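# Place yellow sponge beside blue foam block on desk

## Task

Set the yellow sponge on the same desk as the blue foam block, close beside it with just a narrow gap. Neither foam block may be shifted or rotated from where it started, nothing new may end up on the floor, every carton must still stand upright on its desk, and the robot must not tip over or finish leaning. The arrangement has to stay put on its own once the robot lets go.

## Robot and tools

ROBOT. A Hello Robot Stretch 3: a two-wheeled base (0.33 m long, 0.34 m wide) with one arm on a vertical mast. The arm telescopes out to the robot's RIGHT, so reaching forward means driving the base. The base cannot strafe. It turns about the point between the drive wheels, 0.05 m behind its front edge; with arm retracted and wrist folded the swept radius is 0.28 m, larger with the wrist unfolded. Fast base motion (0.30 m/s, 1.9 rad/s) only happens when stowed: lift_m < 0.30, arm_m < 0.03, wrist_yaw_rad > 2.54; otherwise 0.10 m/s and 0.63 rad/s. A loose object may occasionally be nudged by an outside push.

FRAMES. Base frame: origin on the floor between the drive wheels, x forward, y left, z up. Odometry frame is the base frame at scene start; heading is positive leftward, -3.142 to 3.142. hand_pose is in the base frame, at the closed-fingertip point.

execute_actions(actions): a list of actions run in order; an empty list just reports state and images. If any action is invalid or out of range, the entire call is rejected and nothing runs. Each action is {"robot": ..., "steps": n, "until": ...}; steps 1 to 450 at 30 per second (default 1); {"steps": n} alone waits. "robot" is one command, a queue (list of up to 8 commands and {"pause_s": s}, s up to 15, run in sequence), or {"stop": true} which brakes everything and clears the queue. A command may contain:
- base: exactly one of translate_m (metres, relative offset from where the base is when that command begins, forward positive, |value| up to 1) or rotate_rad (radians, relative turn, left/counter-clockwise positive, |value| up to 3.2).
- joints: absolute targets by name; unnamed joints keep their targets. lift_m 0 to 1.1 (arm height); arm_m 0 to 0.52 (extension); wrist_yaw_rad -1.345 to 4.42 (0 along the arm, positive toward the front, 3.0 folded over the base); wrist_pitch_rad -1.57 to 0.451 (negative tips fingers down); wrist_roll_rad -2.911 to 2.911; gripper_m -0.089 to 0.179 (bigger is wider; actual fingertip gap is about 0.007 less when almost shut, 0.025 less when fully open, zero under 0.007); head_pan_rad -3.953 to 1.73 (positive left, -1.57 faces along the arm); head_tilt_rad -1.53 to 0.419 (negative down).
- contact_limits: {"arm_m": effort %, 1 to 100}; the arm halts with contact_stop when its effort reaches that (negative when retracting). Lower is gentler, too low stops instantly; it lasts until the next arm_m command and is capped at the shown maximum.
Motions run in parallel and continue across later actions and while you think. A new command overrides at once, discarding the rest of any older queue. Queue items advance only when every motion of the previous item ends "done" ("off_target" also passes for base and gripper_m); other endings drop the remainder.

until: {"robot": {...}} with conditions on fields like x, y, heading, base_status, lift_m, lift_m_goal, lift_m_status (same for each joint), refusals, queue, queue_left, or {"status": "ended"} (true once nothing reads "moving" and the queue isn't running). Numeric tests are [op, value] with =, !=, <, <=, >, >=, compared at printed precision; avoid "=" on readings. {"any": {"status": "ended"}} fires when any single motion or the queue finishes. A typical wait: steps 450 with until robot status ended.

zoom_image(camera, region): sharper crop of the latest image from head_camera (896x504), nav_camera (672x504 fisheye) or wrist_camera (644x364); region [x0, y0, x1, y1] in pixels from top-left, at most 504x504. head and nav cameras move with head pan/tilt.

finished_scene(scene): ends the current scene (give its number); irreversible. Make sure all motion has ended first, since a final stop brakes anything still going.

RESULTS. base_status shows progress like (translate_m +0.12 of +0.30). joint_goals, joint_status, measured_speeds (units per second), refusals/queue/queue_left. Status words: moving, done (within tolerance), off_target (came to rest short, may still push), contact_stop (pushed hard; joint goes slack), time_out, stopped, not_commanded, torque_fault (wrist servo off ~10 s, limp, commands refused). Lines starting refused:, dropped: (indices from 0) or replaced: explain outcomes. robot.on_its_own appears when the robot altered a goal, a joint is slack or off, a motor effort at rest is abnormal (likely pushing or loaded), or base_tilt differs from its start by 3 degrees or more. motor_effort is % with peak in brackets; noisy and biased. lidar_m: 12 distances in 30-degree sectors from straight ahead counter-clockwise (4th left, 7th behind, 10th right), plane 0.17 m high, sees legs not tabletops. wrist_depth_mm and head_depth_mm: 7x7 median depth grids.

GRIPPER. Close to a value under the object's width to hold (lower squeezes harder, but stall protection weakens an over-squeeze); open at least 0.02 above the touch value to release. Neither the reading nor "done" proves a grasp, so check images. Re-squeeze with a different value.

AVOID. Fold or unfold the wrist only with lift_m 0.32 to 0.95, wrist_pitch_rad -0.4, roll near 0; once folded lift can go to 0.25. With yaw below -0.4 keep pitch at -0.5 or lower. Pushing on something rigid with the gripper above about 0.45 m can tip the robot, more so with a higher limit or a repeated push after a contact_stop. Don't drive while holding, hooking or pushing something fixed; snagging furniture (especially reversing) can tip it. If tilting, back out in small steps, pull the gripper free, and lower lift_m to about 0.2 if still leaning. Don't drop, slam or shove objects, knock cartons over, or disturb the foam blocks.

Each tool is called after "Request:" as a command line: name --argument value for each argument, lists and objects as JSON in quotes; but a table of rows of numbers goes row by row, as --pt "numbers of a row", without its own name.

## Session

Request:
execute_actions --actions '[{"robot":{"joints":{"head_pan_rad":-1.0,"head_tilt_rad":-0.4}},"steps":100,"until":{"robot":{"status":"ended"}}}]'

Scene clock: 1.07 s.
robot.base_odometry: x=+0.000 y=+0.000 heading=+0.000 (m, m, rad; robot's odometry frame)
robot.turned_by_wheels: +0.000 (rad since the last result)
robot.turned_by_imu: +0.000 (rad since the last result)
robot.base_tilt: forward=-0.9 right=-0.8 (deg)
robot.lidar_m: 1.49 1.22 1.62 2.23 2.30 2.01 2.27 1.82 1.89 2.10 1.69 1.60
robot.head_depth_mm: 1863 1949 2053 1792 2229 1902 1569 / 1948 2049 2160 2256 2386 1974 1567 / 2042 2142 2264 2423 2511 1961 1565 / 2150 2278 2425 2578 2614 1983 1574 / 2231 2350 2495 2626 2633 1968 1568 / 2038 2126 2228 2326 2389 1960 1565 / 1810 1878 1956 2030 2132 1960 1568
robot.base_status: not_commanded
robot.joint_positions: lift_m=+0.326 arm_m=+0.001 wrist_yaw_rad=+2.894 wrist_pitch_rad=-0.412 wrist_roll_rad=+0.008 gripper_m=+0.037 head_pan_rad=-0.993 head_tilt_rad=-0.395
robot.joint_goals: lift_m=+0.326 arm_m=+0.001 wrist_yaw_rad=+2.894 wrist_pitch_rad=-0.412 wrist_roll_rad=+0.008 gripper_m=+0.037 head_pan_rad=-1.000 head_tilt_rad=-0.400
robot.joint_status: lift_m=not_commanded arm_m=not_commanded wrist_yaw_rad=not_commanded wrist_pitch_rad=not_commanded wrist_roll_rad=not_commanded gripper_m=not_commanded head_pan_rad=done head_tilt_rad=done
robot.measured_speeds: translate_m=+0.000 rotate_rad=+0.000 lift_m=+0.000 arm_m=+0.000 wrist_yaw_rad=+0.000 wrist_pitch_rad=+0.000 wrist_roll_rad=+0.000 head_pan_rad=+0.000 head_tilt_rad=+0.000
robot: refusals=0 queue=done queue_left=0
robot.motor_effort: left_wheel=+1(1) right_wheel=+0(0) lift_m=+38(38) arm_m=-1(1) wrist_yaw_rad=+0(0) wrist_pitch_rad=+8(8) wrist_roll_rad=+0(0) gripper_m=+1(0) head_pan_rad=-3(46) head_tilt_rad=-3(36) (%)
robot.hand_pose: x=+0.0340 y=+0.0720 z=+0.3403 quat_wxyz=(+0.230, +0.707, +0.057, +0.666) (m; robot's base frame)
robot.wrist_depth_mm: - - - - - - - / - - - - - - - / 928 - - - - - - / 717 765 765 819 825 857 863 / 604 - 654 653 686 691 692 / 522 - - 549 579 572 587 / 455 - - 482 475 498 499
pictures: head_camera (sideways: a quarter turn clockwise sets it upright), nav_camera (sideways: a quarter turn counterclockwise sets it upright), wrist_camera
Images, in order (width x height): head_camera 896x504, nav_camera 672x504, wrist_camera 644x364.

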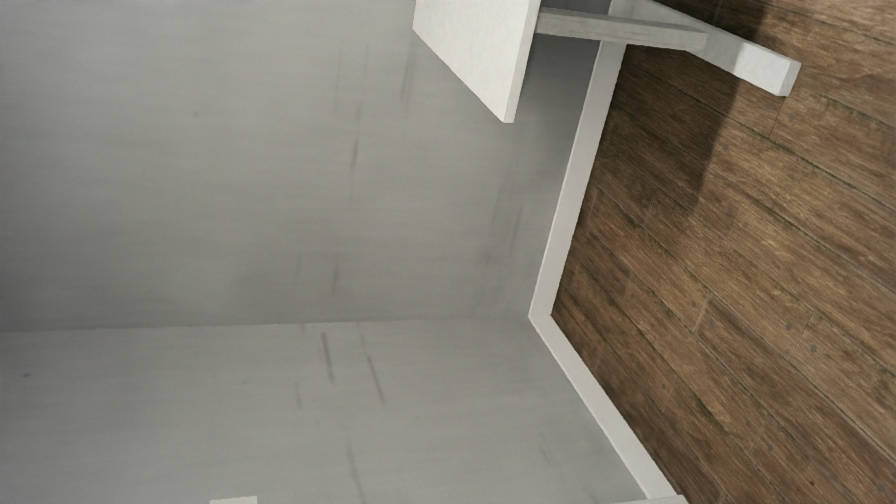

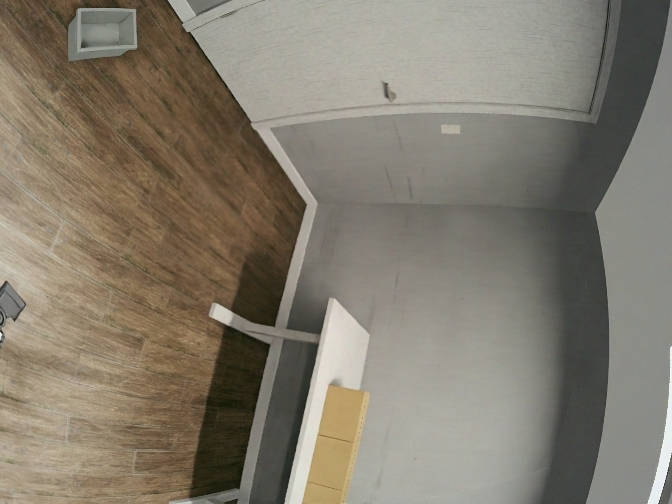

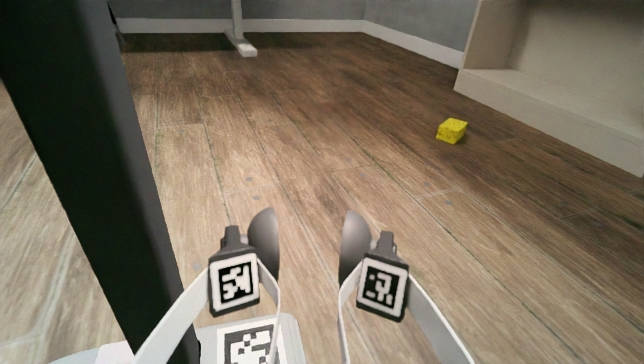

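Request:
execute_actions --actions '[{"robot":{"joints":{"head_pan_rad":0.95,"head_tilt_rad":-0.7}},"steps":100,"until":{"robot":{"status":"ended"}}}]'

Scene clock: 3.07 s.
robot.base_odometry: x=+0.000 y=+0.000 heading=+0.000 (m, m, rad; robot's odometry frame)
robot.turned_by_wheels: +0.000 (rad since the last result)
robot.turned_by_imu: +0.000 (rad since the last result)
robot.base_tilt: forward=-0.9 right=-0.8 (deg)
robot.lidar_m: 1.49 1.22 1.62 2.23 2.29 2.02 2.27 1.82 1.89 2.10 1.69 1.60
robot.head_depth_mm: 1453 1603 1665 1889 1708 1470 1257 / 1450 1664 1764 1997 1763 1480 1258 / 1869 2016 2221 1997 1774 1473 1268 / 2076 2296 2549 2218 1766 1471 1266 / 2321 2612 2835 2231 1773 1482 1269 / 2612 2892 2954 2243 1780 1479 1266 / 2535 2725 2843 2221 1777 1486 1270
robot.base_status: not_commanded
robot.joint_positions: lift_m=+0.326 arm_m=+0.001 wrist_yaw_rad=+2.894 wrist_pitch_rad=-0.412 wrist_roll_rad=+0.008 gripper_m=+0.037 head_pan_rad=+0.943 head_tilt_rad=-0.691
robot.joint_goals: lift_m=+0.326 arm_m=+0.001 wrist_yaw_rad=+2.894 wrist_pitch_rad=-0.412 wrist_roll_rad=+0.008 gripper_m=+0.037 head_pan_rad=+0.950 head_tilt_rad=-0.700
robot.joint_status: lift_m=not_commanded arm_m=not_commanded wrist_yaw_rad=not_commanded wrist_pitch_rad=not_commanded wrist_roll_rad=not_commanded gripper_m=not_commanded head_pan_rad=done head_tilt_rad=done
robot.measured_speeds: translate_m=+0.000 rotate_rad=+0.000 lift_m=+0.000 arm_m=+0.000 wrist_yaw_rad=+0.000 wrist_pitch_rad=+0.000 wrist_roll_rad=+0.000 head_pan_rad=+0.000 head_tilt_rad=+0.000
robot: refusals=0 queue=done queue_left=0
robot.motor_effort: left_wheel=+1(1) right_wheel=+0(0) lift_m=+38(38) arm_m=-1(1) wrist_yaw_rad=+1(0) wrist_pitch_rad=+8(8) wrist_roll_rad=+0(1) gripper_m=+0(0) head_pan_rad=+3(45) head_tilt_rad=-6(36) (%)
robot.hand_pose: x=+0.0340 y=+0.0720 z=+0.3403 quat_wxyz=(+0.230, +0.707, +0.057, +0.666) (m; robot's base frame)
robot.wrist_depth_mm: - - - - - - - / - - - - - - - / 953 - - - - - - / 707 779 790 814 834 846 893 / 615 - 665 668 675 692 694 / 520 - - 548 585 572 584 / 456 - - 480 480 490 506
pictures: head_camera (sideways: a quarter turn clockwise sets it upright), nav_camera (sideways: a quarter turn counterclockwise sets it upright), wrist_camera
Images, in order (width x height): head_camera 896x504, nav_camera 672x504, wrist_camera 644x364.

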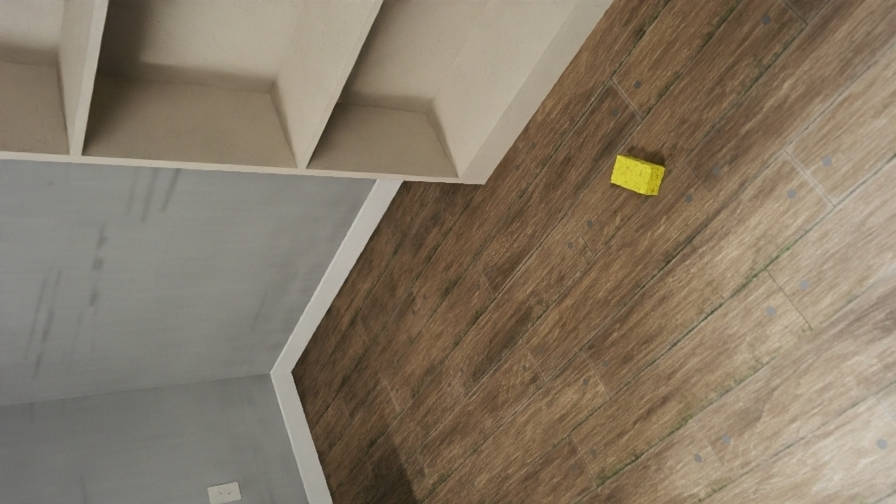

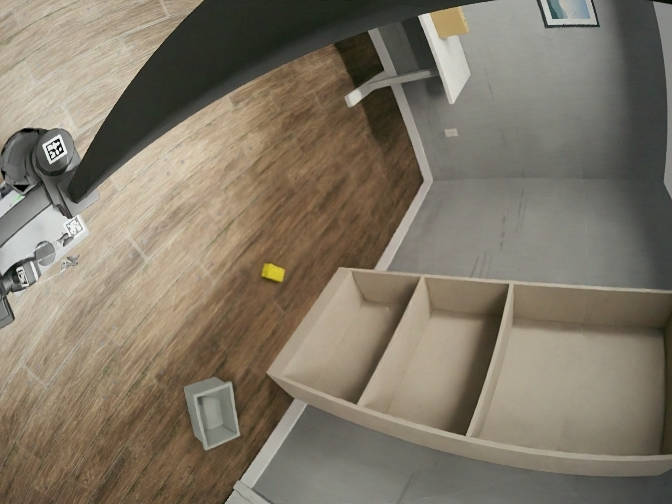

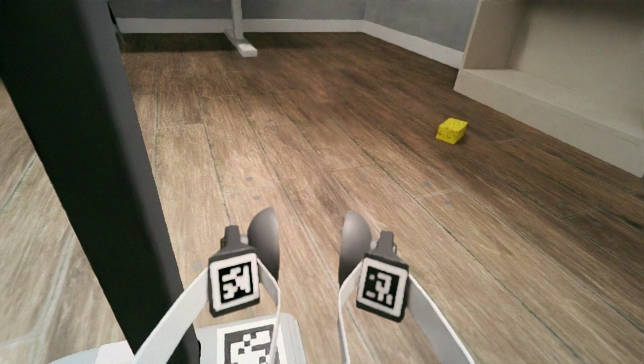

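Request:
execute_actions --actions '[{"robot":[{"base":{"rotate_rad":0.77}},{"base":{"translate_m":0.27}},{"base":{"rotate_rad":1.57},"joints":{"head_pan_rad":-1.57,"head_tilt_rad":-1.0,"wrist_yaw_rad":0,"gripper_m":0.15,"lift_m":0.4}},{"joints":{"wrist_pitch_rad":-1.0,"lift_m":0.2,"arm_m":0.4}}],"steps":450,"until":{"robot":{"status":"ended"}}}]'

Scene clock: 17.07 s.
robot.base_odometry: x=+0.194 y=+0.188 heading=+2.340 (m, m, rad; robot's odometry frame)
robot.turned_by_wheels: +2.340 (rad since the last result)
robot.turned_by_imu: +2.365 (rad since the last result)
robot.base_tilt: forward=-0.9 right=-0.8 (deg)
robot.lidar_m: 2.21 2.15 2.06 2.67 2.30 1.83 1.62 1.30 0.97 1.31 2.05 2.06
robot.head_depth_mm: 1232 1219 1594 1509 1406 1255 1136 / 1322 1291 1667 1562 1413 1269 1148 / 1379 1642 1706 1606 1378 1262 1164 / 1373 1605 1758 1608 1419 1272 1160 / 1713 2053 1875 1620 1424 1273 1148 / 1941 2172 1884 1621 1431 1275 1148 / 2163 2258 1889 1632 1436 1283 1148
robot.base_status: done (rotate_rad +1.5699 of +1.5700)
robot.joint_positions: lift_m=+0.200 arm_m=+0.400 wrist_yaw_rad=+0.000 wrist_pitch_rad=-1.006 wrist_roll_rad=+0.008 gripper_m=+0.150 head_pan_rad=-1.563 head_tilt_rad=-0.988
robot.joint_goals: lift_m=+0.200 arm_m=+0.400 wrist_yaw_rad=+0.000 wrist_pitch_rad=-1.000 wrist_roll_rad=+0.008 gripper_m=+0.150 head_pan_rad=-1.570 head_tilt_rad=-1.000
robot.joint_status: lift_m=done arm_m=done wrist_yaw_rad=done wrist_pitch_rad=done wrist_roll_rad=not_commanded gripper_m=done head_pan_rad=done head_tilt_rad=done
robot.measured_speeds: translate_m=+0.000 rotate_rad=+0.000 lift_m=+0.000 arm_m=+0.000 wrist_yaw_rad=+0.000 wrist_pitch_rad=+0.000 wrist_roll_rad=+0.000 head_pan_rad=+0.000 head_tilt_rad=+0.000
robot: refusals=0 queue=done queue_left=0
robot.motor_effort: left_wheel=-1(4) right_wheel=+2(5) lift_m=+33(44) arm_m=+2(1) wrist_yaw_rad=+0(1) wrist_pitch_rad=+3(8) wrist_roll_rad=+0(0) gripper_m=+0(82) head_pan_rad=-3(45) head_tilt_rad=-8(39) (%)
robot.hand_pose: x=-0.0216 y=-0.6614 z=+0.1096 quat_wxyz=(+0.617, +0.340, -0.622, -0.342) (m; robot's base frame)
robot.wrist_depth_mm: 341 342 356 361 373 377 360 / 318 274 322 333 343 349 354 / 297 256 300 313 319 321 330 / 277 281 287 292 297 303 308 / 264 266 270 273 277 285 288 / 251 248 254 257 262 - 270 / 233 237 240 243 249 248 258
pictures: head_camera (sideways: a quarter turn clockwise sets it upright), nav_camera (sideways: a quarter turn counterclockwise sets it upright), wrist_camera
Images, in order (width x height): head_camera 896x504, nav_camera 672x504, wrist_camera 644x364.

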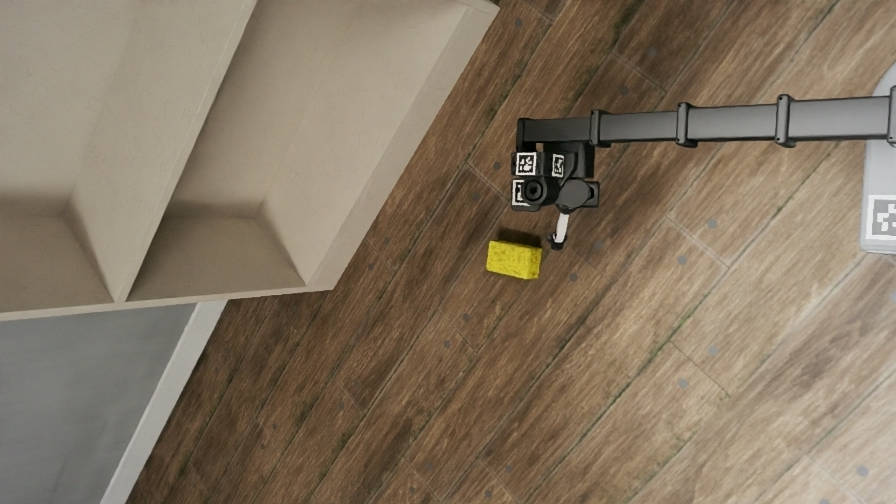

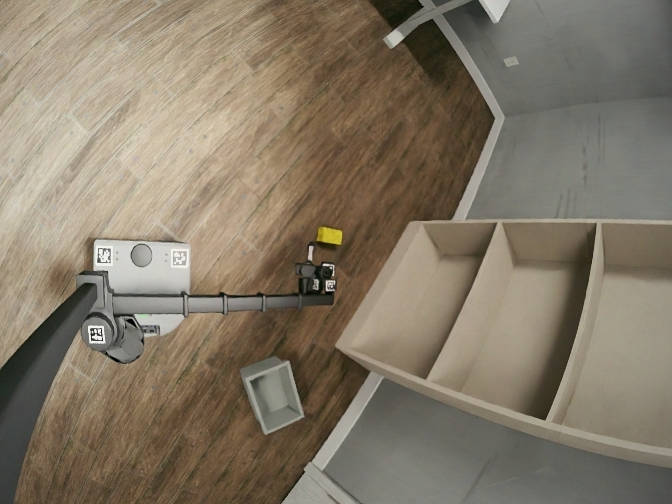

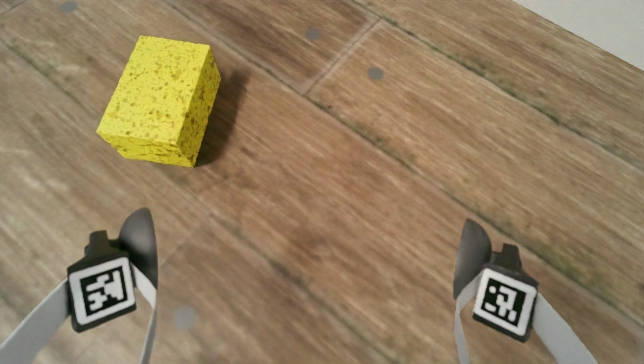

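Request:
execute_actions --actions '[{"robot":{"base":{"translate_m":0.125},"joints":{"arm_m":0.46,"lift_m":0.16}},"steps":300,"until":{"robot":{"status":"ended"}}}]'

Scene clock: 19.73 s.
robot.base_odometry: x=+0.107 y=+0.278 heading=+2.340 (m, m, rad; robot's odometry frame)
robot.turned_by_wheels: +0.000 (rad since the last result)
robot.turned_by_imu: +0.001 (rad since the last result)
robot.base_tilt: forward=-0.8 right=-0.7 (deg)
robot.lidar_m: 2.18 2.05 2.02 2.59 2.40 1.94 1.72 1.37 1.03 1.34 2.16 1.96
robot.head_depth_mm: 1310 1284 1639 1549 1412 1259 1136 / 1367 1594 1703 1601 1433 1260 1148 / 1382 1655 1745 1625 1393 1261 1155 / 1665 1955 1790 1618 1422 1269 1160 / 1869 2102 1875 1625 1424 1272 1151 / 2054 2224 1882 1623 1426 1272 1149 / 2289 2236 1883 1629 1431 1283 1155
robot.base_status: done (translate_m +0.1250 of +0.1250)
robot.joint_positions: lift_m=+0.160 arm_m=+0.460 wrist_yaw_rad=+0.000 wrist_pitch_rad=-1.006 wrist_roll_rad=+0.008 gripper_m=+0.150 head_pan_rad=-1.563 head_tilt_rad=-0.988
robot.joint_goals: lift_m=+0.160 arm_m=+0.460 wrist_yaw_rad=+0.000 wrist_pitch_rad=-1.000 wrist_roll_rad=+0.008 gripper_m=+0.150 head_pan_rad=-1.570 head_tilt_rad=-1.000
robot.joint_status: lift_m=done arm_m=done wrist_yaw_rad=done wrist_pitch_rad=done wrist_roll_rad=not_commanded gripper_m=done head_pan_rad=done head_tilt_rad=done
robot.measured_speeds: translate_m=+0.000 rotate_rad=+0.000 lift_m=+0.000 arm_m=+0.000 wrist_yaw_rad=+0.000 wrist_pitch_rad=+0.000 wrist_roll_rad=+0.000 head_pan_rad=+0.000 head_tilt_rad=+0.000
robot: refusals=0 queue=done queue_left=0
robot.motor_effort: left_wheel=-1(1) right_wheel=+2(6) lift_m=+33(38) arm_m=+2(3) wrist_yaw_rad=+0(1) wrist_pitch_rad=+4(4) wrist_roll_rad=+1(0) gripper_m=+0(0) head_pan_rad=-3(4) head_tilt_rad=-8(8) (%)
robot.hand_pose: x=-0.0216 y=-0.7214 z=+0.0695 quat_wxyz=(+0.617, +0.340, -0.622, -0.343) (m; robot's base frame)
robot.wrist_depth_mm: 290 295 301 307 312 323 331 / 268 274 280 231 292 295 306 / 253 256 259 216 271 277 282 / 237 240 239 201 254 257 264 / 223 228 228 232 237 243 247 / 212 213 216 220 223 - 230 / 196 202 206 208 211 214 218
pictures: head_camera (sideways: a quarter turn clockwise sets it upright), nav_camera (sideways: a quarter turn counterclockwise sets it upright), wrist_camera
Images, in order (width x height): head_camera 896x504, nav_camera 672x504, wrist_camera 644x364.

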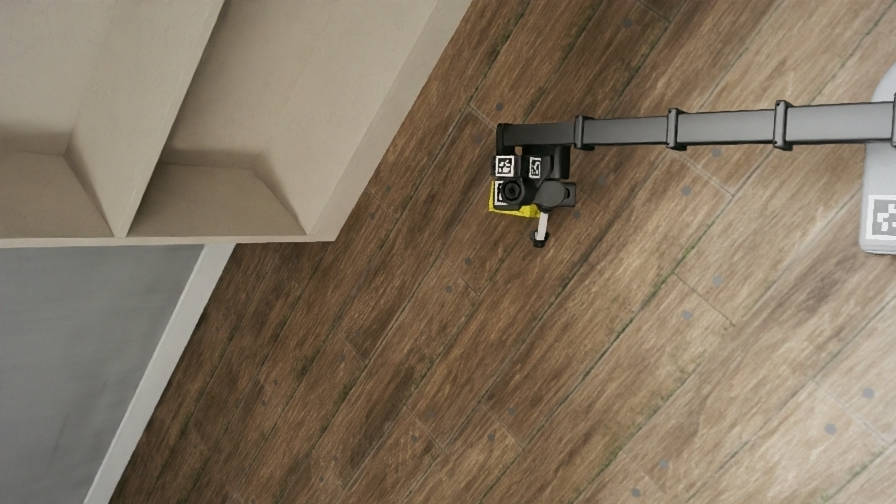

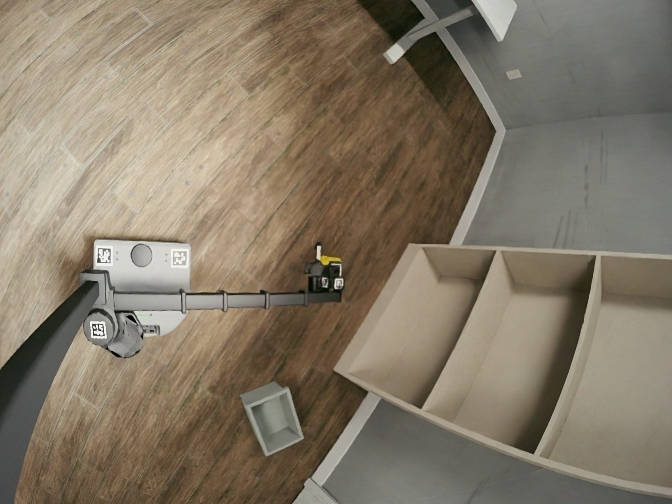

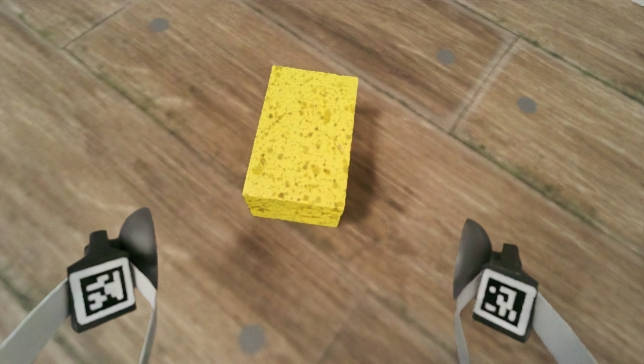

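Request:
execute_actions --actions '[{"robot":[{"joints":{"arm_m":0.52}},{"joints":{"lift_m":0.115}},{"joints":{"gripper_m":0.03}},{"pause_s":0.4},{"joints":{"lift_m":0.7,"arm_m":0.0,"head_pan_rad":0,"head_tilt_rad":-0.2,"wrist_pitch_rad":-0.5}}],"steps":450,"until":{"robot":{"status":"ended"}}}]'

Scene clock: 30.73 s.
robot.base_odometry: x=+0.107 y=+0.278 heading=+2.340 (m, m, rad; robot's odometry frame)
robot.turned_by_wheels: +0.000 (rad since the last result)
robot.turned_by_imu: +0.002 (rad since the last result)
robot.base_tilt: forward=-0.9 right=-0.8 (deg)
robot.lidar_m: 2.18 2.05 2.02 2.59 2.40 1.94 1.72 1.37 1.03 1.34 2.16 1.96
robot.head_depth_mm: 2359 2413 2447 2490 1850 2400 1940 / 2502 2571 2617 2691 2227 2442 1939 / 2685 2772 2827 2886 2956 2624 1919 / 2844 3016 3073 3162 3282 2606 1934 / 3039 3206 3248 3343 3443 2611 1939 / 2837 2951 3032 3089 3208 2605 1926 / 2624 2672 2751 2846 2894 2619 1925
robot.base_status: done (translate_m +0.1250 of +0.1250)
robot.joint_positions: lift_m=+0.700 arm_m=+0.002 wrist_yaw_rad=+0.000 wrist_pitch_rad=-0.518 wrist_roll_rad=+0.008 gripper_m=+0.031 head_pan_rad=-0.007 head_tilt_rad=-0.211
robot.joint_goals: lift_m=+0.700 arm_m=+0.000 wrist_yaw_rad=+0.000 wrist_pitch_rad=-0.500 wrist_roll_rad=+0.008 gripper_m=+0.030 head_pan_rad=+0.000 head_tilt_rad=-0.200
robot.joint_status: lift_m=done arm_m=done wrist_yaw_rad=done wrist_pitch_rad=done wrist_roll_rad=not_commanded gripper_m=done head_pan_rad=done head_tilt_rad=done
robot.measured_speeds: translate_m=+0.000 rotate_rad=+0.000 lift_m=+0.000 arm_m=+0.000 wrist_yaw_rad=+0.000 wrist_pitch_rad=+0.000 wrist_roll_rad=+0.000 head_pan_rad=+0.000 head_tilt_rad=+0.000
robot: refusals=0 queue=done queue_left=0
robot.motor_effort: left_wheel=-1(1) right_wheel=+2(3) lift_m=+43(47) arm_m=-4(3) wrist_yaw_rad=+0(1) wrist_pitch_rad=+10(10) wrist_roll_rad=+1(0) gripper_m=-15(89) head_pan_rad=+4(45) head_tilt_rad=+8(58) (%)
robot.hand_pose: x=-0.0215 y=-0.3574 z=+0.6907 quat_wxyz=(+0.681, +0.181, -0.686, -0.182) (m; robot's base frame)
robot.wrist_depth_mm: - - - - 934 831 771 / - - - - - 766 832 / - - - 160 - - 895 / - - - 150 - - 938 / - - 141 141 - - - / 851 887 134 133 - 920 960 / 745 795 787 800 800 845 788
pictures: head_camera (sideways: a quarter turn clockwise sets it upright), nav_camera (sideways: a quarter turn counterclockwise sets it upright), wrist_camera
Images, in order (width x height): head_camera 896x504, nav_camera 672x504, wrist_camera 644x364.

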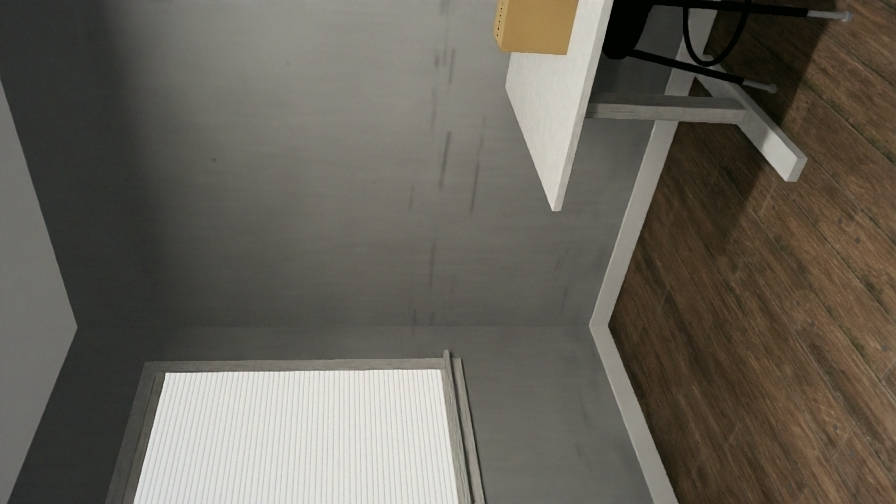

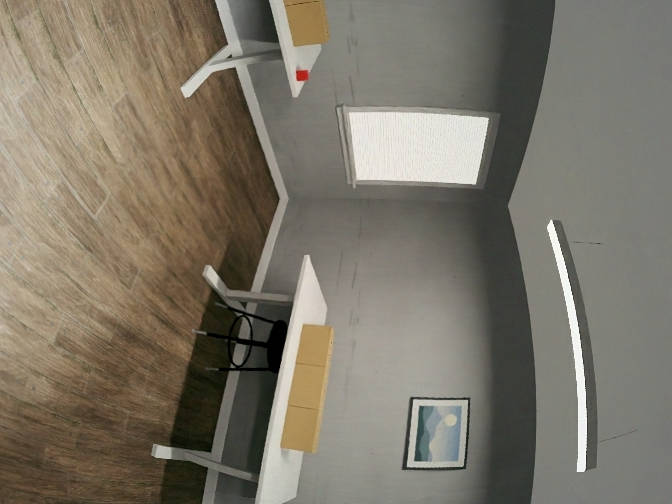

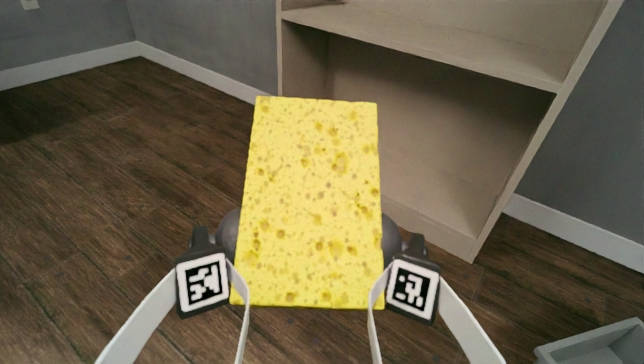

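Request:
execute_actions --actions '[{"robot":[{"joints":{"wrist_pitch_rad":-0.4,"wrist_roll_rad":0},"base":{"rotate_rad":0.3}},{"joints":{"wrist_yaw_rad":3.0}},{"joints":{"lift_m":0.28}},{"base":{"translate_m":1.0}},{"base":{"translate_m":0.9},"joints":{"head_pan_rad":-1.2,"head_tilt_rad":-0.25}}],"steps":450,"until":{"robot":{"status":"ended"}}},{"steps":300,"until":{"robot":{"status":"ended"}}}]'

Scene clock: 49.77 s.
robot.base_odometry: x=-1.559 y=+1.192 heading=+2.640 (m, m, rad; robot's odometry frame)
robot.turned_by_wheels: +0.300 (rad since the last result)
robot.turned_by_imu: +0.316 (rad since the last result)
robot.base_tilt: forward=-0.8 right=-0.8 (deg)
robot.lidar_m: 0.97 0.90 0.91 0.64 2.49 3.49 2.75 2.56 1.09 0.94 1.27 1.29
robot.head_depth_mm: 1230 1273 1316 1366 1415 1105 860 / 1205 1248 1293 1337 1384 1159 1506 / 1185 1221 1265 1313 1365 1405 1465 / 1163 1202 1239 1282 1332 1383 1429 / 1141 1179 1215 1262 1300 1352 1401 / 1118 1154 1195 1235 1279 1329 1374 / 1101 1136 1174 1211 1253 1300 1342
robot.base_status: done (translate_m +0.9000 of +0.9000)
robot.joint_positions: lift_m=+0.280 arm_m=+0.002 wrist_yaw_rad=+2.999 wrist_pitch_rad=-0.419 wrist_roll_rad=+0.007 gripper_m=+0.031 head_pan_rad=-1.193 head_tilt_rad=-0.248
robot.joint_goals: lift_m=+0.280 arm_m=+0.000 wrist_yaw_rad=+3.000 wrist_pitch_rad=-0.400 wrist_roll_rad=+0.000 gripper_m=+0.030 head_pan_rad=-1.200 head_tilt_rad=-0.250
robot.joint_status: lift_m=done arm_m=done wrist_yaw_rad=done wrist_pitch_rad=done wrist_roll_rad=done gripper_m=done head_pan_rad=done head_tilt_rad=done
robot.measured_speeds: translate_m=+0.000 rotate_rad=+0.000 lift_m=+0.000 arm_m=+0.000 wrist_yaw_rad=+0.000 wrist_pitch_rad=+0.000 wrist_roll_rad=+0.000 head_pan_rad=+0.000 head_tilt_rad=+0.000
robot: refusals=0 queue=done queue_left=0
robot.motor_effort: left_wheel=-1(7) right_wheel=+1(7) lift_m=+34(42) arm_m=-4(4) wrist_yaw_rad=+0(3) wrist_pitch_rad=+10(12) wrist_roll_rad=-4(4) gripper_m=-15(16) head_pan_rad=-3(45) head_tilt_rad=-1(9) (%)
robot.hand_pose: x=+0.0107 y=+0.0754 z=+0.2927 quat_wxyz=(+0.197, +0.702, +0.097, +0.677) (m; robot's base frame)
robot.wrist_depth_mm: - - - 665 941 774 666 / - - - 709 - 809 681 / 844 - 853 161 925 836 704 / 649 669 614 150 735 768 729 / 549 553 140 141 603 612 624 / 463 484 133 133 - 511 517 / - - - 428 430 448 450
pictures: head_camera (sideways: a quarter turn clockwise sets it upright), nav_camera (sideways: a quarter turn counterclockwise sets it upright), wrist_camera
Images, in order (width x height): head_camera 896x504, nav_camera 672x504, wrist_camera 644x364.

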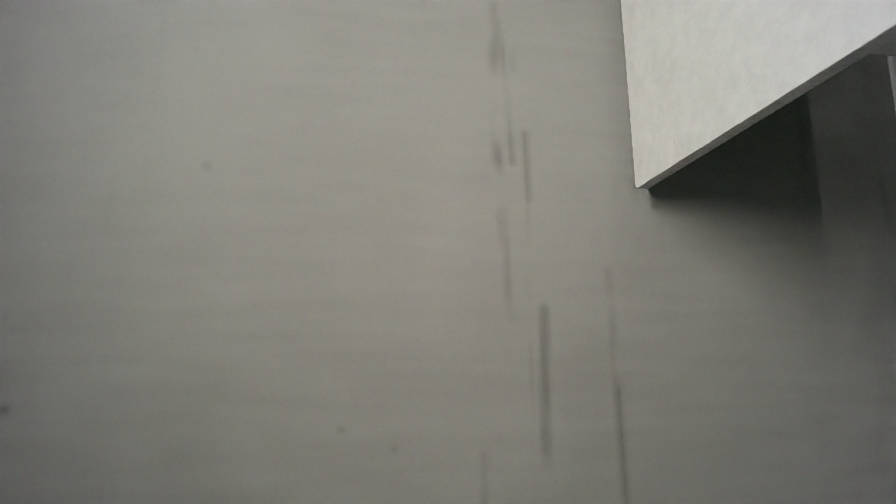

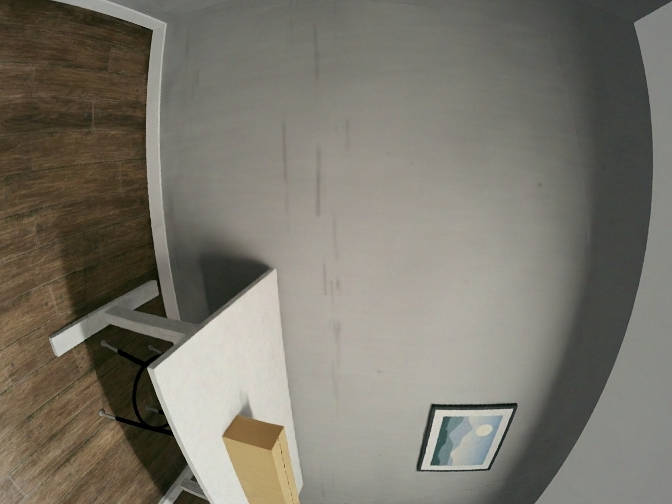

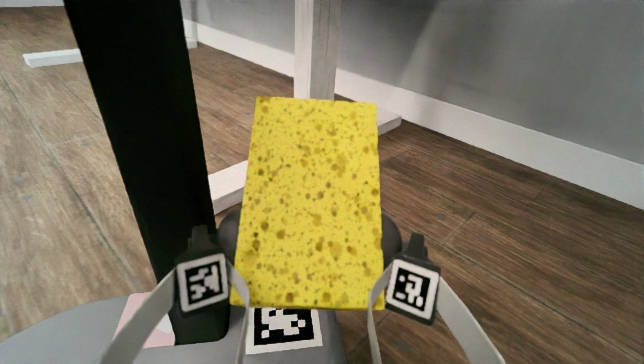

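Request:
execute_actions --actions '[{"robot":[{"base":{"rotate_rad":-0.7}},{"base":{"translate_m":0.55},"joints":{"head_pan_rad":-1.3,"head_tilt_rad":-0.25}}],"steps":300,"until":{"robot":{"status":"ended"}}}]'

Request:
execute_actions --actions '[{"robot":{"joints":{"head_pan_rad":1.7}},"steps":150,"until":{"robot":{"status":"ended"}}}]'

Scene clock: 55.60 s.
robot.base_odometry: x=-1.757 y=+1.705 heading=+1.940 (m, m, rad; robot's odometry frame)
robot.turned_by_wheels: -0.700 (rad since the last result)
robot.turned_by_imu: -0.700 (rad since the last result)
robot.base_tilt: forward=-0.9 right=-0.8 (deg)
robot.lidar_m: 0.74 0.85 0.77 0.77 0.88 1.04 3.63 3.50 2.80 0.67 0.70 0.74
robot.head_depth_mm: 2030 2187 2319 2493 1654 1053 831 / 1621 1681 1827 1922 1653 1102 828 / 1341 1397 1495 1569 1534 1100 827 / 1186 1228 1278 1321 1360 1098 824 / 1045 1077 1111 1145 1183 1093 824 / 931 951 981 1008 1037 1043 824 / 836 855 879 901 929 948 886
robot.base_status: done (translate_m +0.5500 of +0.5500)
robot.joint_positions: lift_m=+0.280 arm_m=+0.002 wrist_yaw_rad=+2.999 wrist_pitch_rad=-0.419 wrist_roll_rad=+0.007 gripper_m=+0.031 head_pan_rad=-1.293 head_tilt_rad=-0.248
robot.joint_goals: lift_m=+0.280 arm_m=+0.000 wrist_yaw_rad=+3.000 wrist_pitch_rad=-0.400 wrist_roll_rad=+0.000 gripper_m=+0.030 head_pan_rad=-1.300 head_tilt_rad=-0.250
robot.joint_status: lift_m=done arm_m=done wrist_yaw_rad=done wrist_pitch_rad=done wrist_roll_rad=done gripper_m=done head_pan_rad=done head_tilt_rad=done
robot.measured_speeds: translate_m=+0.000 rotate_rad=+0.000 lift_m=+0.000 arm_m=+0.000 wrist_yaw_rad=+0.000 wrist_pitch_rad=+0.000 wrist_roll_rad=+0.000 head_pan_rad=+0.000 head_tilt_rad=+0.000
robot: refusals=0 queue=done queue_left=0
robot.motor_effort: left_wheel=+2(9) right_wheel=-1(6) lift_m=+34(34) arm_m=-3(4) wrist_yaw_rad=+1(2) wrist_pitch_rad=+10(10) wrist_roll_rad=-4(4) gripper_m=-15(16) head_pan_rad=-4(15) head_tilt_rad=-1(1) (%)
robot.hand_pose: x=+0.0107 y=+0.0754 z=+0.2927 quat_wxyz=(+0.197, +0.702, +0.097, +0.677) (m; robot's base frame)
robot.wrist_depth_mm: 790 - 754 721 699 696 679 / 842 - 798 774 754 750 728 / 846 - 816 161 823 802 791 / 665 671 627 150 755 774 777 / 546 556 141 140 598 622 627 / 464 486 133 133 - 511 529 / - - - 424 430 443 449
pictures: head_camera (sideways: a quarter turn clockwise sets it upright), nav_camera (sideways: a quarter turn counterclockwise sets it upright), wrist_camera
Images, in order (width x height): head_camera 896x504, nav_camera 672x504, wrist_camera 644x364.

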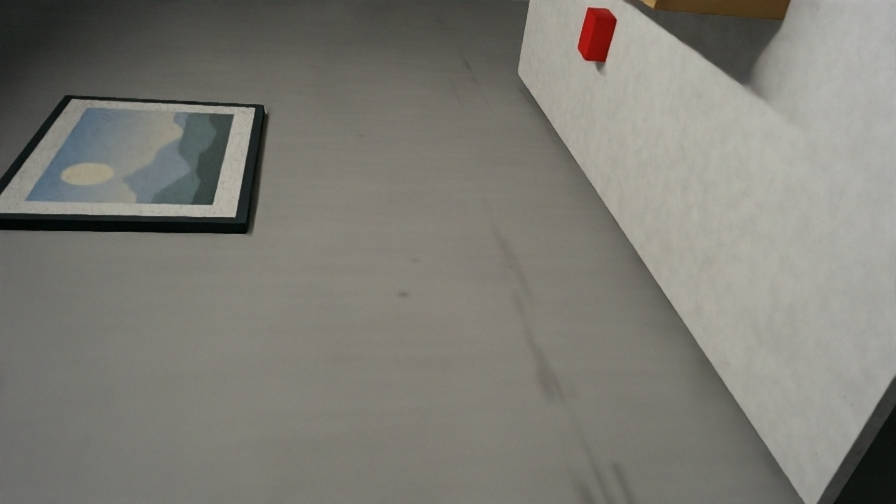

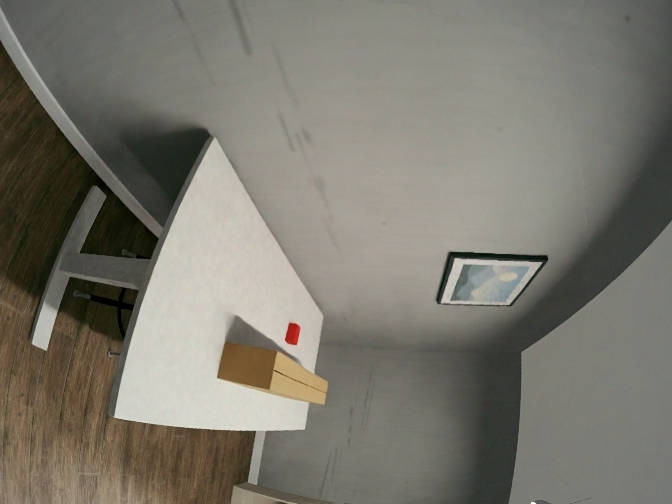

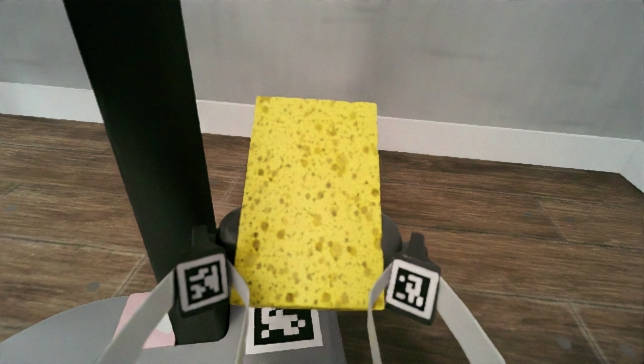

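Scene clock: 57.50 s.
robot.base_odometry: x=-1.757 y=+1.705 heading=+1.940 (m, m, rad; robot's odometry frame)
robot.turned_by_wheels: +0.000 (rad since the last result)
robot.turned_by_imu: +0.000 (rad since the last result)
robot.base_tilt: forward=-0.8 right=-0.7 (deg)
robot.lidar_m: 0.74 0.85 0.77 0.77 0.88 1.04 3.60 3.49 2.79 0.67 0.70 0.74
robot.head_depth_mm: 652 670 690 712 730 754 774 / 679 697 720 741 766 784 820 / 706 729 750 774 805 816 868 / 731 751 777 802 832 848 913 / 779 803 830 859 893 928 965 / 814 843 872 902 937 974 1009 / - - - - - - -
robot.base_status: done (translate_m +0.5500 of +0.5500)
robot.joint_positions: lift_m=+0.280 arm_m=+0.002 wrist_yaw_rad=+2.999 wrist_pitch_rad=-0.419 wrist_roll_rad=+0.007 gripper_m=+0.031 head_pan_rad=+1.693 head_tilt_rad=-0.248
robot.joint_goals: lift_m=+0.280 arm_m=+0.000 wrist_yaw_rad=+3.000 wrist_pitch_rad=-0.400 wrist_roll_rad=+0.000 gripper_m=+0.030 head_pan_rad=+1.700 head_tilt_rad=-0.250
robot.joint_status: lift_m=done arm_m=done wrist_yaw_rad=done wrist_pitch_rad=done wrist_roll_rad=done gripper_m=done head_pan_rad=done head_tilt_rad=done
robot.measured_speeds: translate_m=+0.000 rotate_rad=+0.000 lift_m=+0.000 arm_m=+0.000 wrist_yaw_rad=+0.000 wrist_pitch_rad=+0.000 wrist_roll_rad=+0.000 head_pan_rad=+0.000 head_tilt_rad=+0.000
robot: refusals=0 queue=done queue_left=0
robot.motor_effort: left_wheel=+2(2) right_wheel=-2(2) lift_m=+34(34) arm_m=-3(4) wrist_yaw_rad=+1(1) wrist_pitch_rad=+10(10) wrist_roll_rad=-3(4) gripper_m=-15(15) head_pan_rad=+4(47) head_tilt_rad=-1(1) (%)
robot.hand_pose: x=+0.0107 y=+0.0754 z=+0.2927 quat_wxyz=(+0.197, +0.702, +0.097, +0.677) (m; robot's base frame)
robot.wrist_depth_mm: 781 - 752 725 711 681 670 / 849 - 806 784 770 742 727 / 859 - 840 160 822 793 786 / 676 659 638 149 727 778 784 / 549 563 141 140 605 609 634 / 467 482 133 133 - 514 528 / - - - 428 436 444 451
pictures: head_camera (sideways: a quarter turn clockwise sets it upright), nav_camera (sideways: a quarter turn counterclockwise sets it upright), wrist_camera
Images, in order (width x height): head_camera 896x504, nav_camera 672x504, wrist_camera 644x364.

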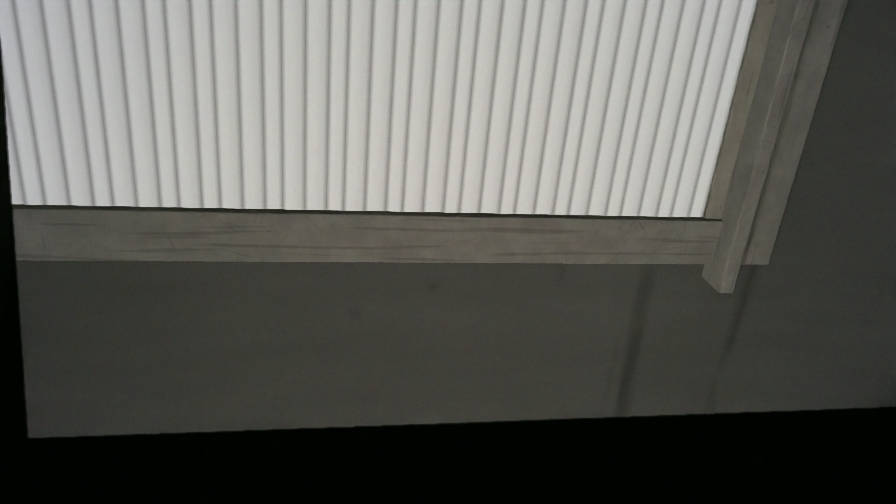

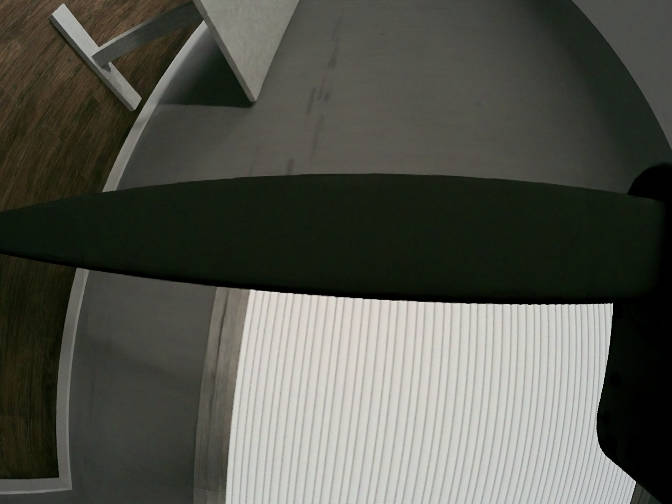

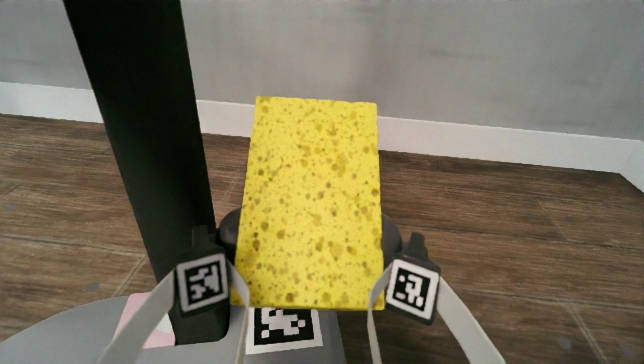

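Request:
execute_actions --actions '[{"robot":{"base":{"rotate_rad":0.9},"joints":{"head_pan_rad":0.6,"head_tilt_rad":-0.25}},"steps":200,"until":{"robot":{"status":"ended"}}}]'

Scene clock: 60.73 s.
robot.base_odometry: x=-1.757 y=+1.705 heading=+2.840 (m, m, rad; robot's odometry frame)
robot.turned_by_wheels: +0.900 (rad since the last result)
robot.turned_by_imu: +0.906 (rad since the last result)
robot.base_tilt: forward=-0.9 right=-0.7 (deg)
robot.lidar_m: 0.78 0.77 0.82 1.04 2.26 3.88 2.79 0.81 0.67 0.76 0.74 0.79
robot.head_depth_mm: 637 657 678 699 722 747 762 / 651 673 692 717 739 765 796 / 666 688 709 734 759 782 822 / 681 703 726 752 779 803 845 / 696 720 745 771 796 819 871 / 703 728 750 784 814 839 895 / 737 763 789 819 853 882 921
robot.base_status: done (rotate_rad +0.8999 of +0.9000)
robot.joint_positions: lift_m=+0.280 arm_m=+0.002 wrist_yaw_rad=+2.999 wrist_pitch_rad=-0.419 wrist_roll_rad=+0.007 gripper_m=+0.031 head_pan_rad=+0.607 head_tilt_rad=-0.248
robot.joint_goals: lift_m=+0.280 arm_m=+0.000 wrist_yaw_rad=+3.000 wrist_pitch_rad=-0.400 wrist_roll_rad=+0.000 gripper_m=+0.030 head_pan_rad=+0.600 head_tilt_rad=-0.250
robot.joint_status: lift_m=done arm_m=done wrist_yaw_rad=done wrist_pitch_rad=done wrist_roll_rad=done gripper_m=done head_pan_rad=done head_tilt_rad=done
robot.measured_speeds: translate_m=+0.000 rotate_rad=+0.000 lift_m=+0.000 arm_m=+0.000 wrist_yaw_rad=+0.000 wrist_pitch_rad=+0.000 wrist_roll_rad=+0.000 head_pan_rad=+0.000 head_tilt_rad=+0.000
robot: refusals=0 queue=done queue_left=0
robot.motor_effort: left_wheel=-1(6) right_wheel=+2(7) lift_m=+34(34) arm_m=-4(4) wrist_yaw_rad=+1(1) wrist_pitch_rad=+10(10) wrist_roll_rad=-4(4) gripper_m=-16(15) head_pan_rad=-3(47) head_tilt_rad=-1(1) (%)
robot.hand_pose: x=+0.0107 y=+0.0754 z=+0.2927 quat_wxyz=(+0.197, +0.702, +0.097, +0.677) (m; robot's base frame)
robot.wrist_depth_mm: - - - - 919 705 584 / - - - - 948 723 606 / 839 - 847 160 895 775 631 / 664 662 648 149 732 746 654 / 548 559 140 141 602 609 607 / 468 489 133 133 - 508 524 / - - - 425 432 441 450
pictures: head_camera (sideways: a quarter turn clockwise sets it upright), nav_camera (sideways: a quarter turn counterclockwise sets it upright), wrist_camera
Images, in order (width x height): head_camera 896x504, nav_camera 672x504, wrist_camera 644x364.

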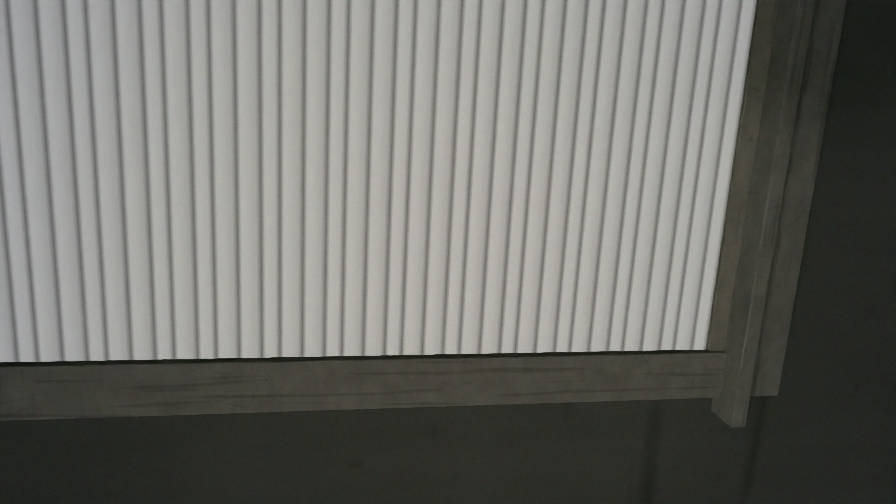

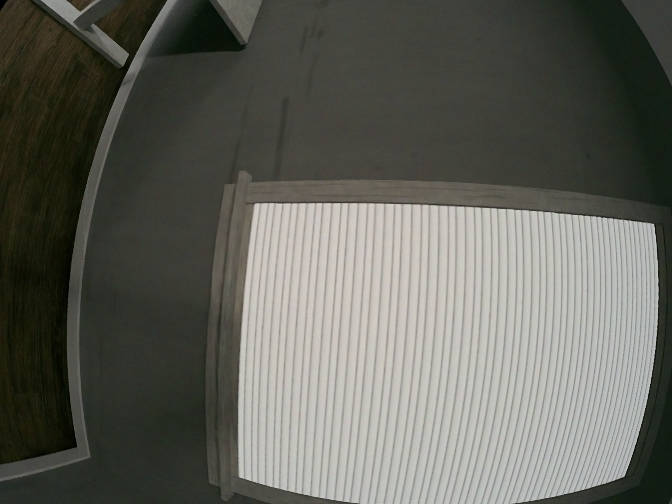

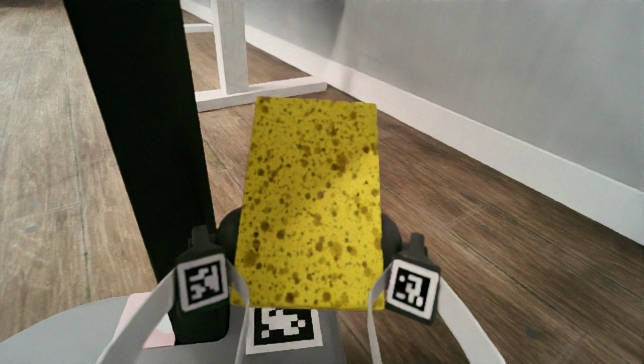

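Request:
execute_actions --actions '[{"robot":{"base":{"rotate_rad":1.75},"joints":{"head_pan_rad":-0.1,"head_tilt_rad":-0.2}},"steps":200,"until":{"robot":{"status":"ended"}}}]'

Scene clock: 63.50 s.
robot.base_odometry: x=-1.757 y=+1.705 heading=-1.694 (m, m, rad; robot's odometry frame)
robot.turned_by_wheels: +1.750 (rad since the last result)
robot.turned_by_imu: +1.758 (rad since the last result)
robot.base_tilt: forward=-0.9 right=-0.8 (deg)
robot.lidar_m: 1.04 3.62 3.51 2.79 0.67 0.70 0.75 0.74 0.85 0.77 0.77 0.88
robot.head_depth_mm: 1258 1270 1280 1299 1308 1234 1336 / 1501 1525 1535 1551 1562 1176 1617 / 1849 1893 1909 1941 1802 1172 1844 / 2461 2483 2550 2591 1816 1172 1119 / 3032 3682 3742 3920 1799 1170 1729 / 3003 3853 3971 - 1335 1134 1740 / 3010 3728 3829 3985 1793 1223 944
robot.base_status: done (rotate_rad +1.7499 of +1.7500)
robot.joint_positions: lift_m=+0.280 arm_m=+0.002 wrist_yaw_rad=+2.999 wrist_pitch_rad=-0.419 wrist_roll_rad=+0.007 gripper_m=+0.031 head_pan_rad=-0.093 head_tilt_rad=-0.211
robot.joint_goals: lift_m=+0.280 arm_m=+0.000 wrist_yaw_rad=+3.000 wrist_pitch_rad=-0.400 wrist_roll_rad=+0.000 gripper_m=+0.030 head_pan_rad=-0.100 head_tilt_rad=-0.200
robot.joint_status: lift_m=done arm_m=done wrist_yaw_rad=done wrist_pitch_rad=done wrist_roll_rad=done gripper_m=done head_pan_rad=done head_tilt_rad=done
robot.measured_speeds: translate_m=+0.000 rotate_rad=+0.000 lift_m=+0.000 arm_m=+0.000 wrist_yaw_rad=+0.000 wrist_pitch_rad=+0.000 wrist_roll_rad=+0.000 head_pan_rad=+0.000 head_tilt_rad=+0.000
robot: refusals=0 queue=done queue_left=0
robot.motor_effort: left_wheel=-1(7) right_wheel=+2(8) lift_m=+34(34) arm_m=-4(4) wrist_yaw_rad=+1(1) wrist_pitch_rad=+10(10) wrist_roll_rad=-4(4) gripper_m=-15(15) head_pan_rad=-3(39) head_tilt_rad=+7(16) (%)
robot.hand_pose: x=+0.0107 y=+0.0754 z=+0.2927 quat_wxyz=(+0.197, +0.702, +0.097, +0.677) (m; robot's base frame)
robot.wrist_depth_mm: - - - - - - - / - - - - - - - / 811 - 839 161 954 - - / 616 621 646 150 732 766 788 / 542 553 140 140 607 615 624 / 467 493 133 133 - 512 523 / - - - 430 428 446 448
pictures: head_camera (sideways: a quarter turn clockwise sets it upright), nav_camera (sideways: a quarter turn counterclockwise sets it upright), wrist_camera
Images, in order (width x height): head_camera 896x504, nav_camera 672x504, wrist_camera 644x364.

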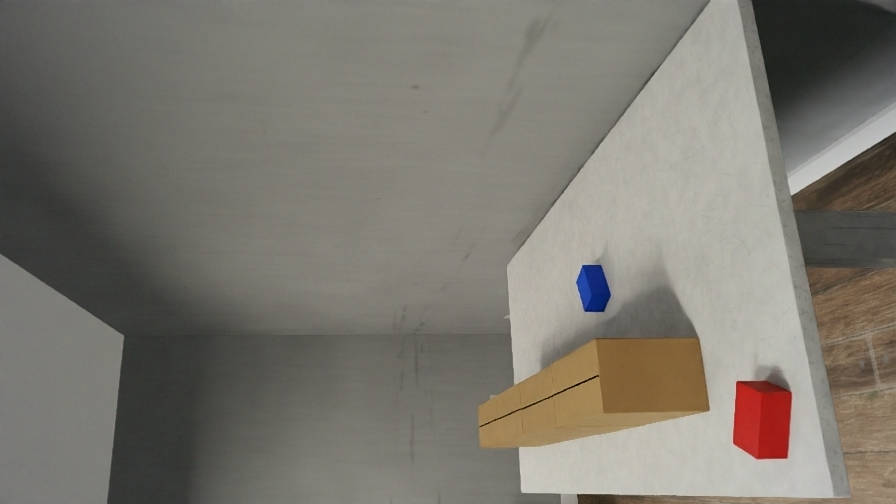

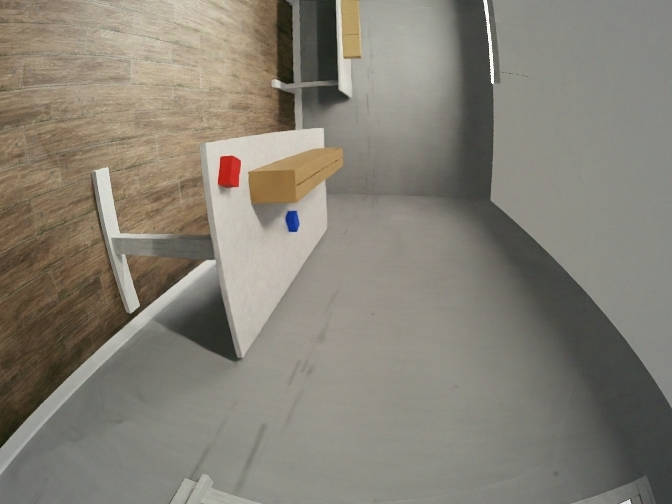

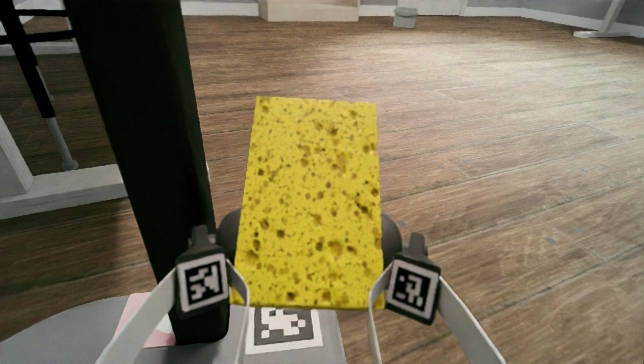

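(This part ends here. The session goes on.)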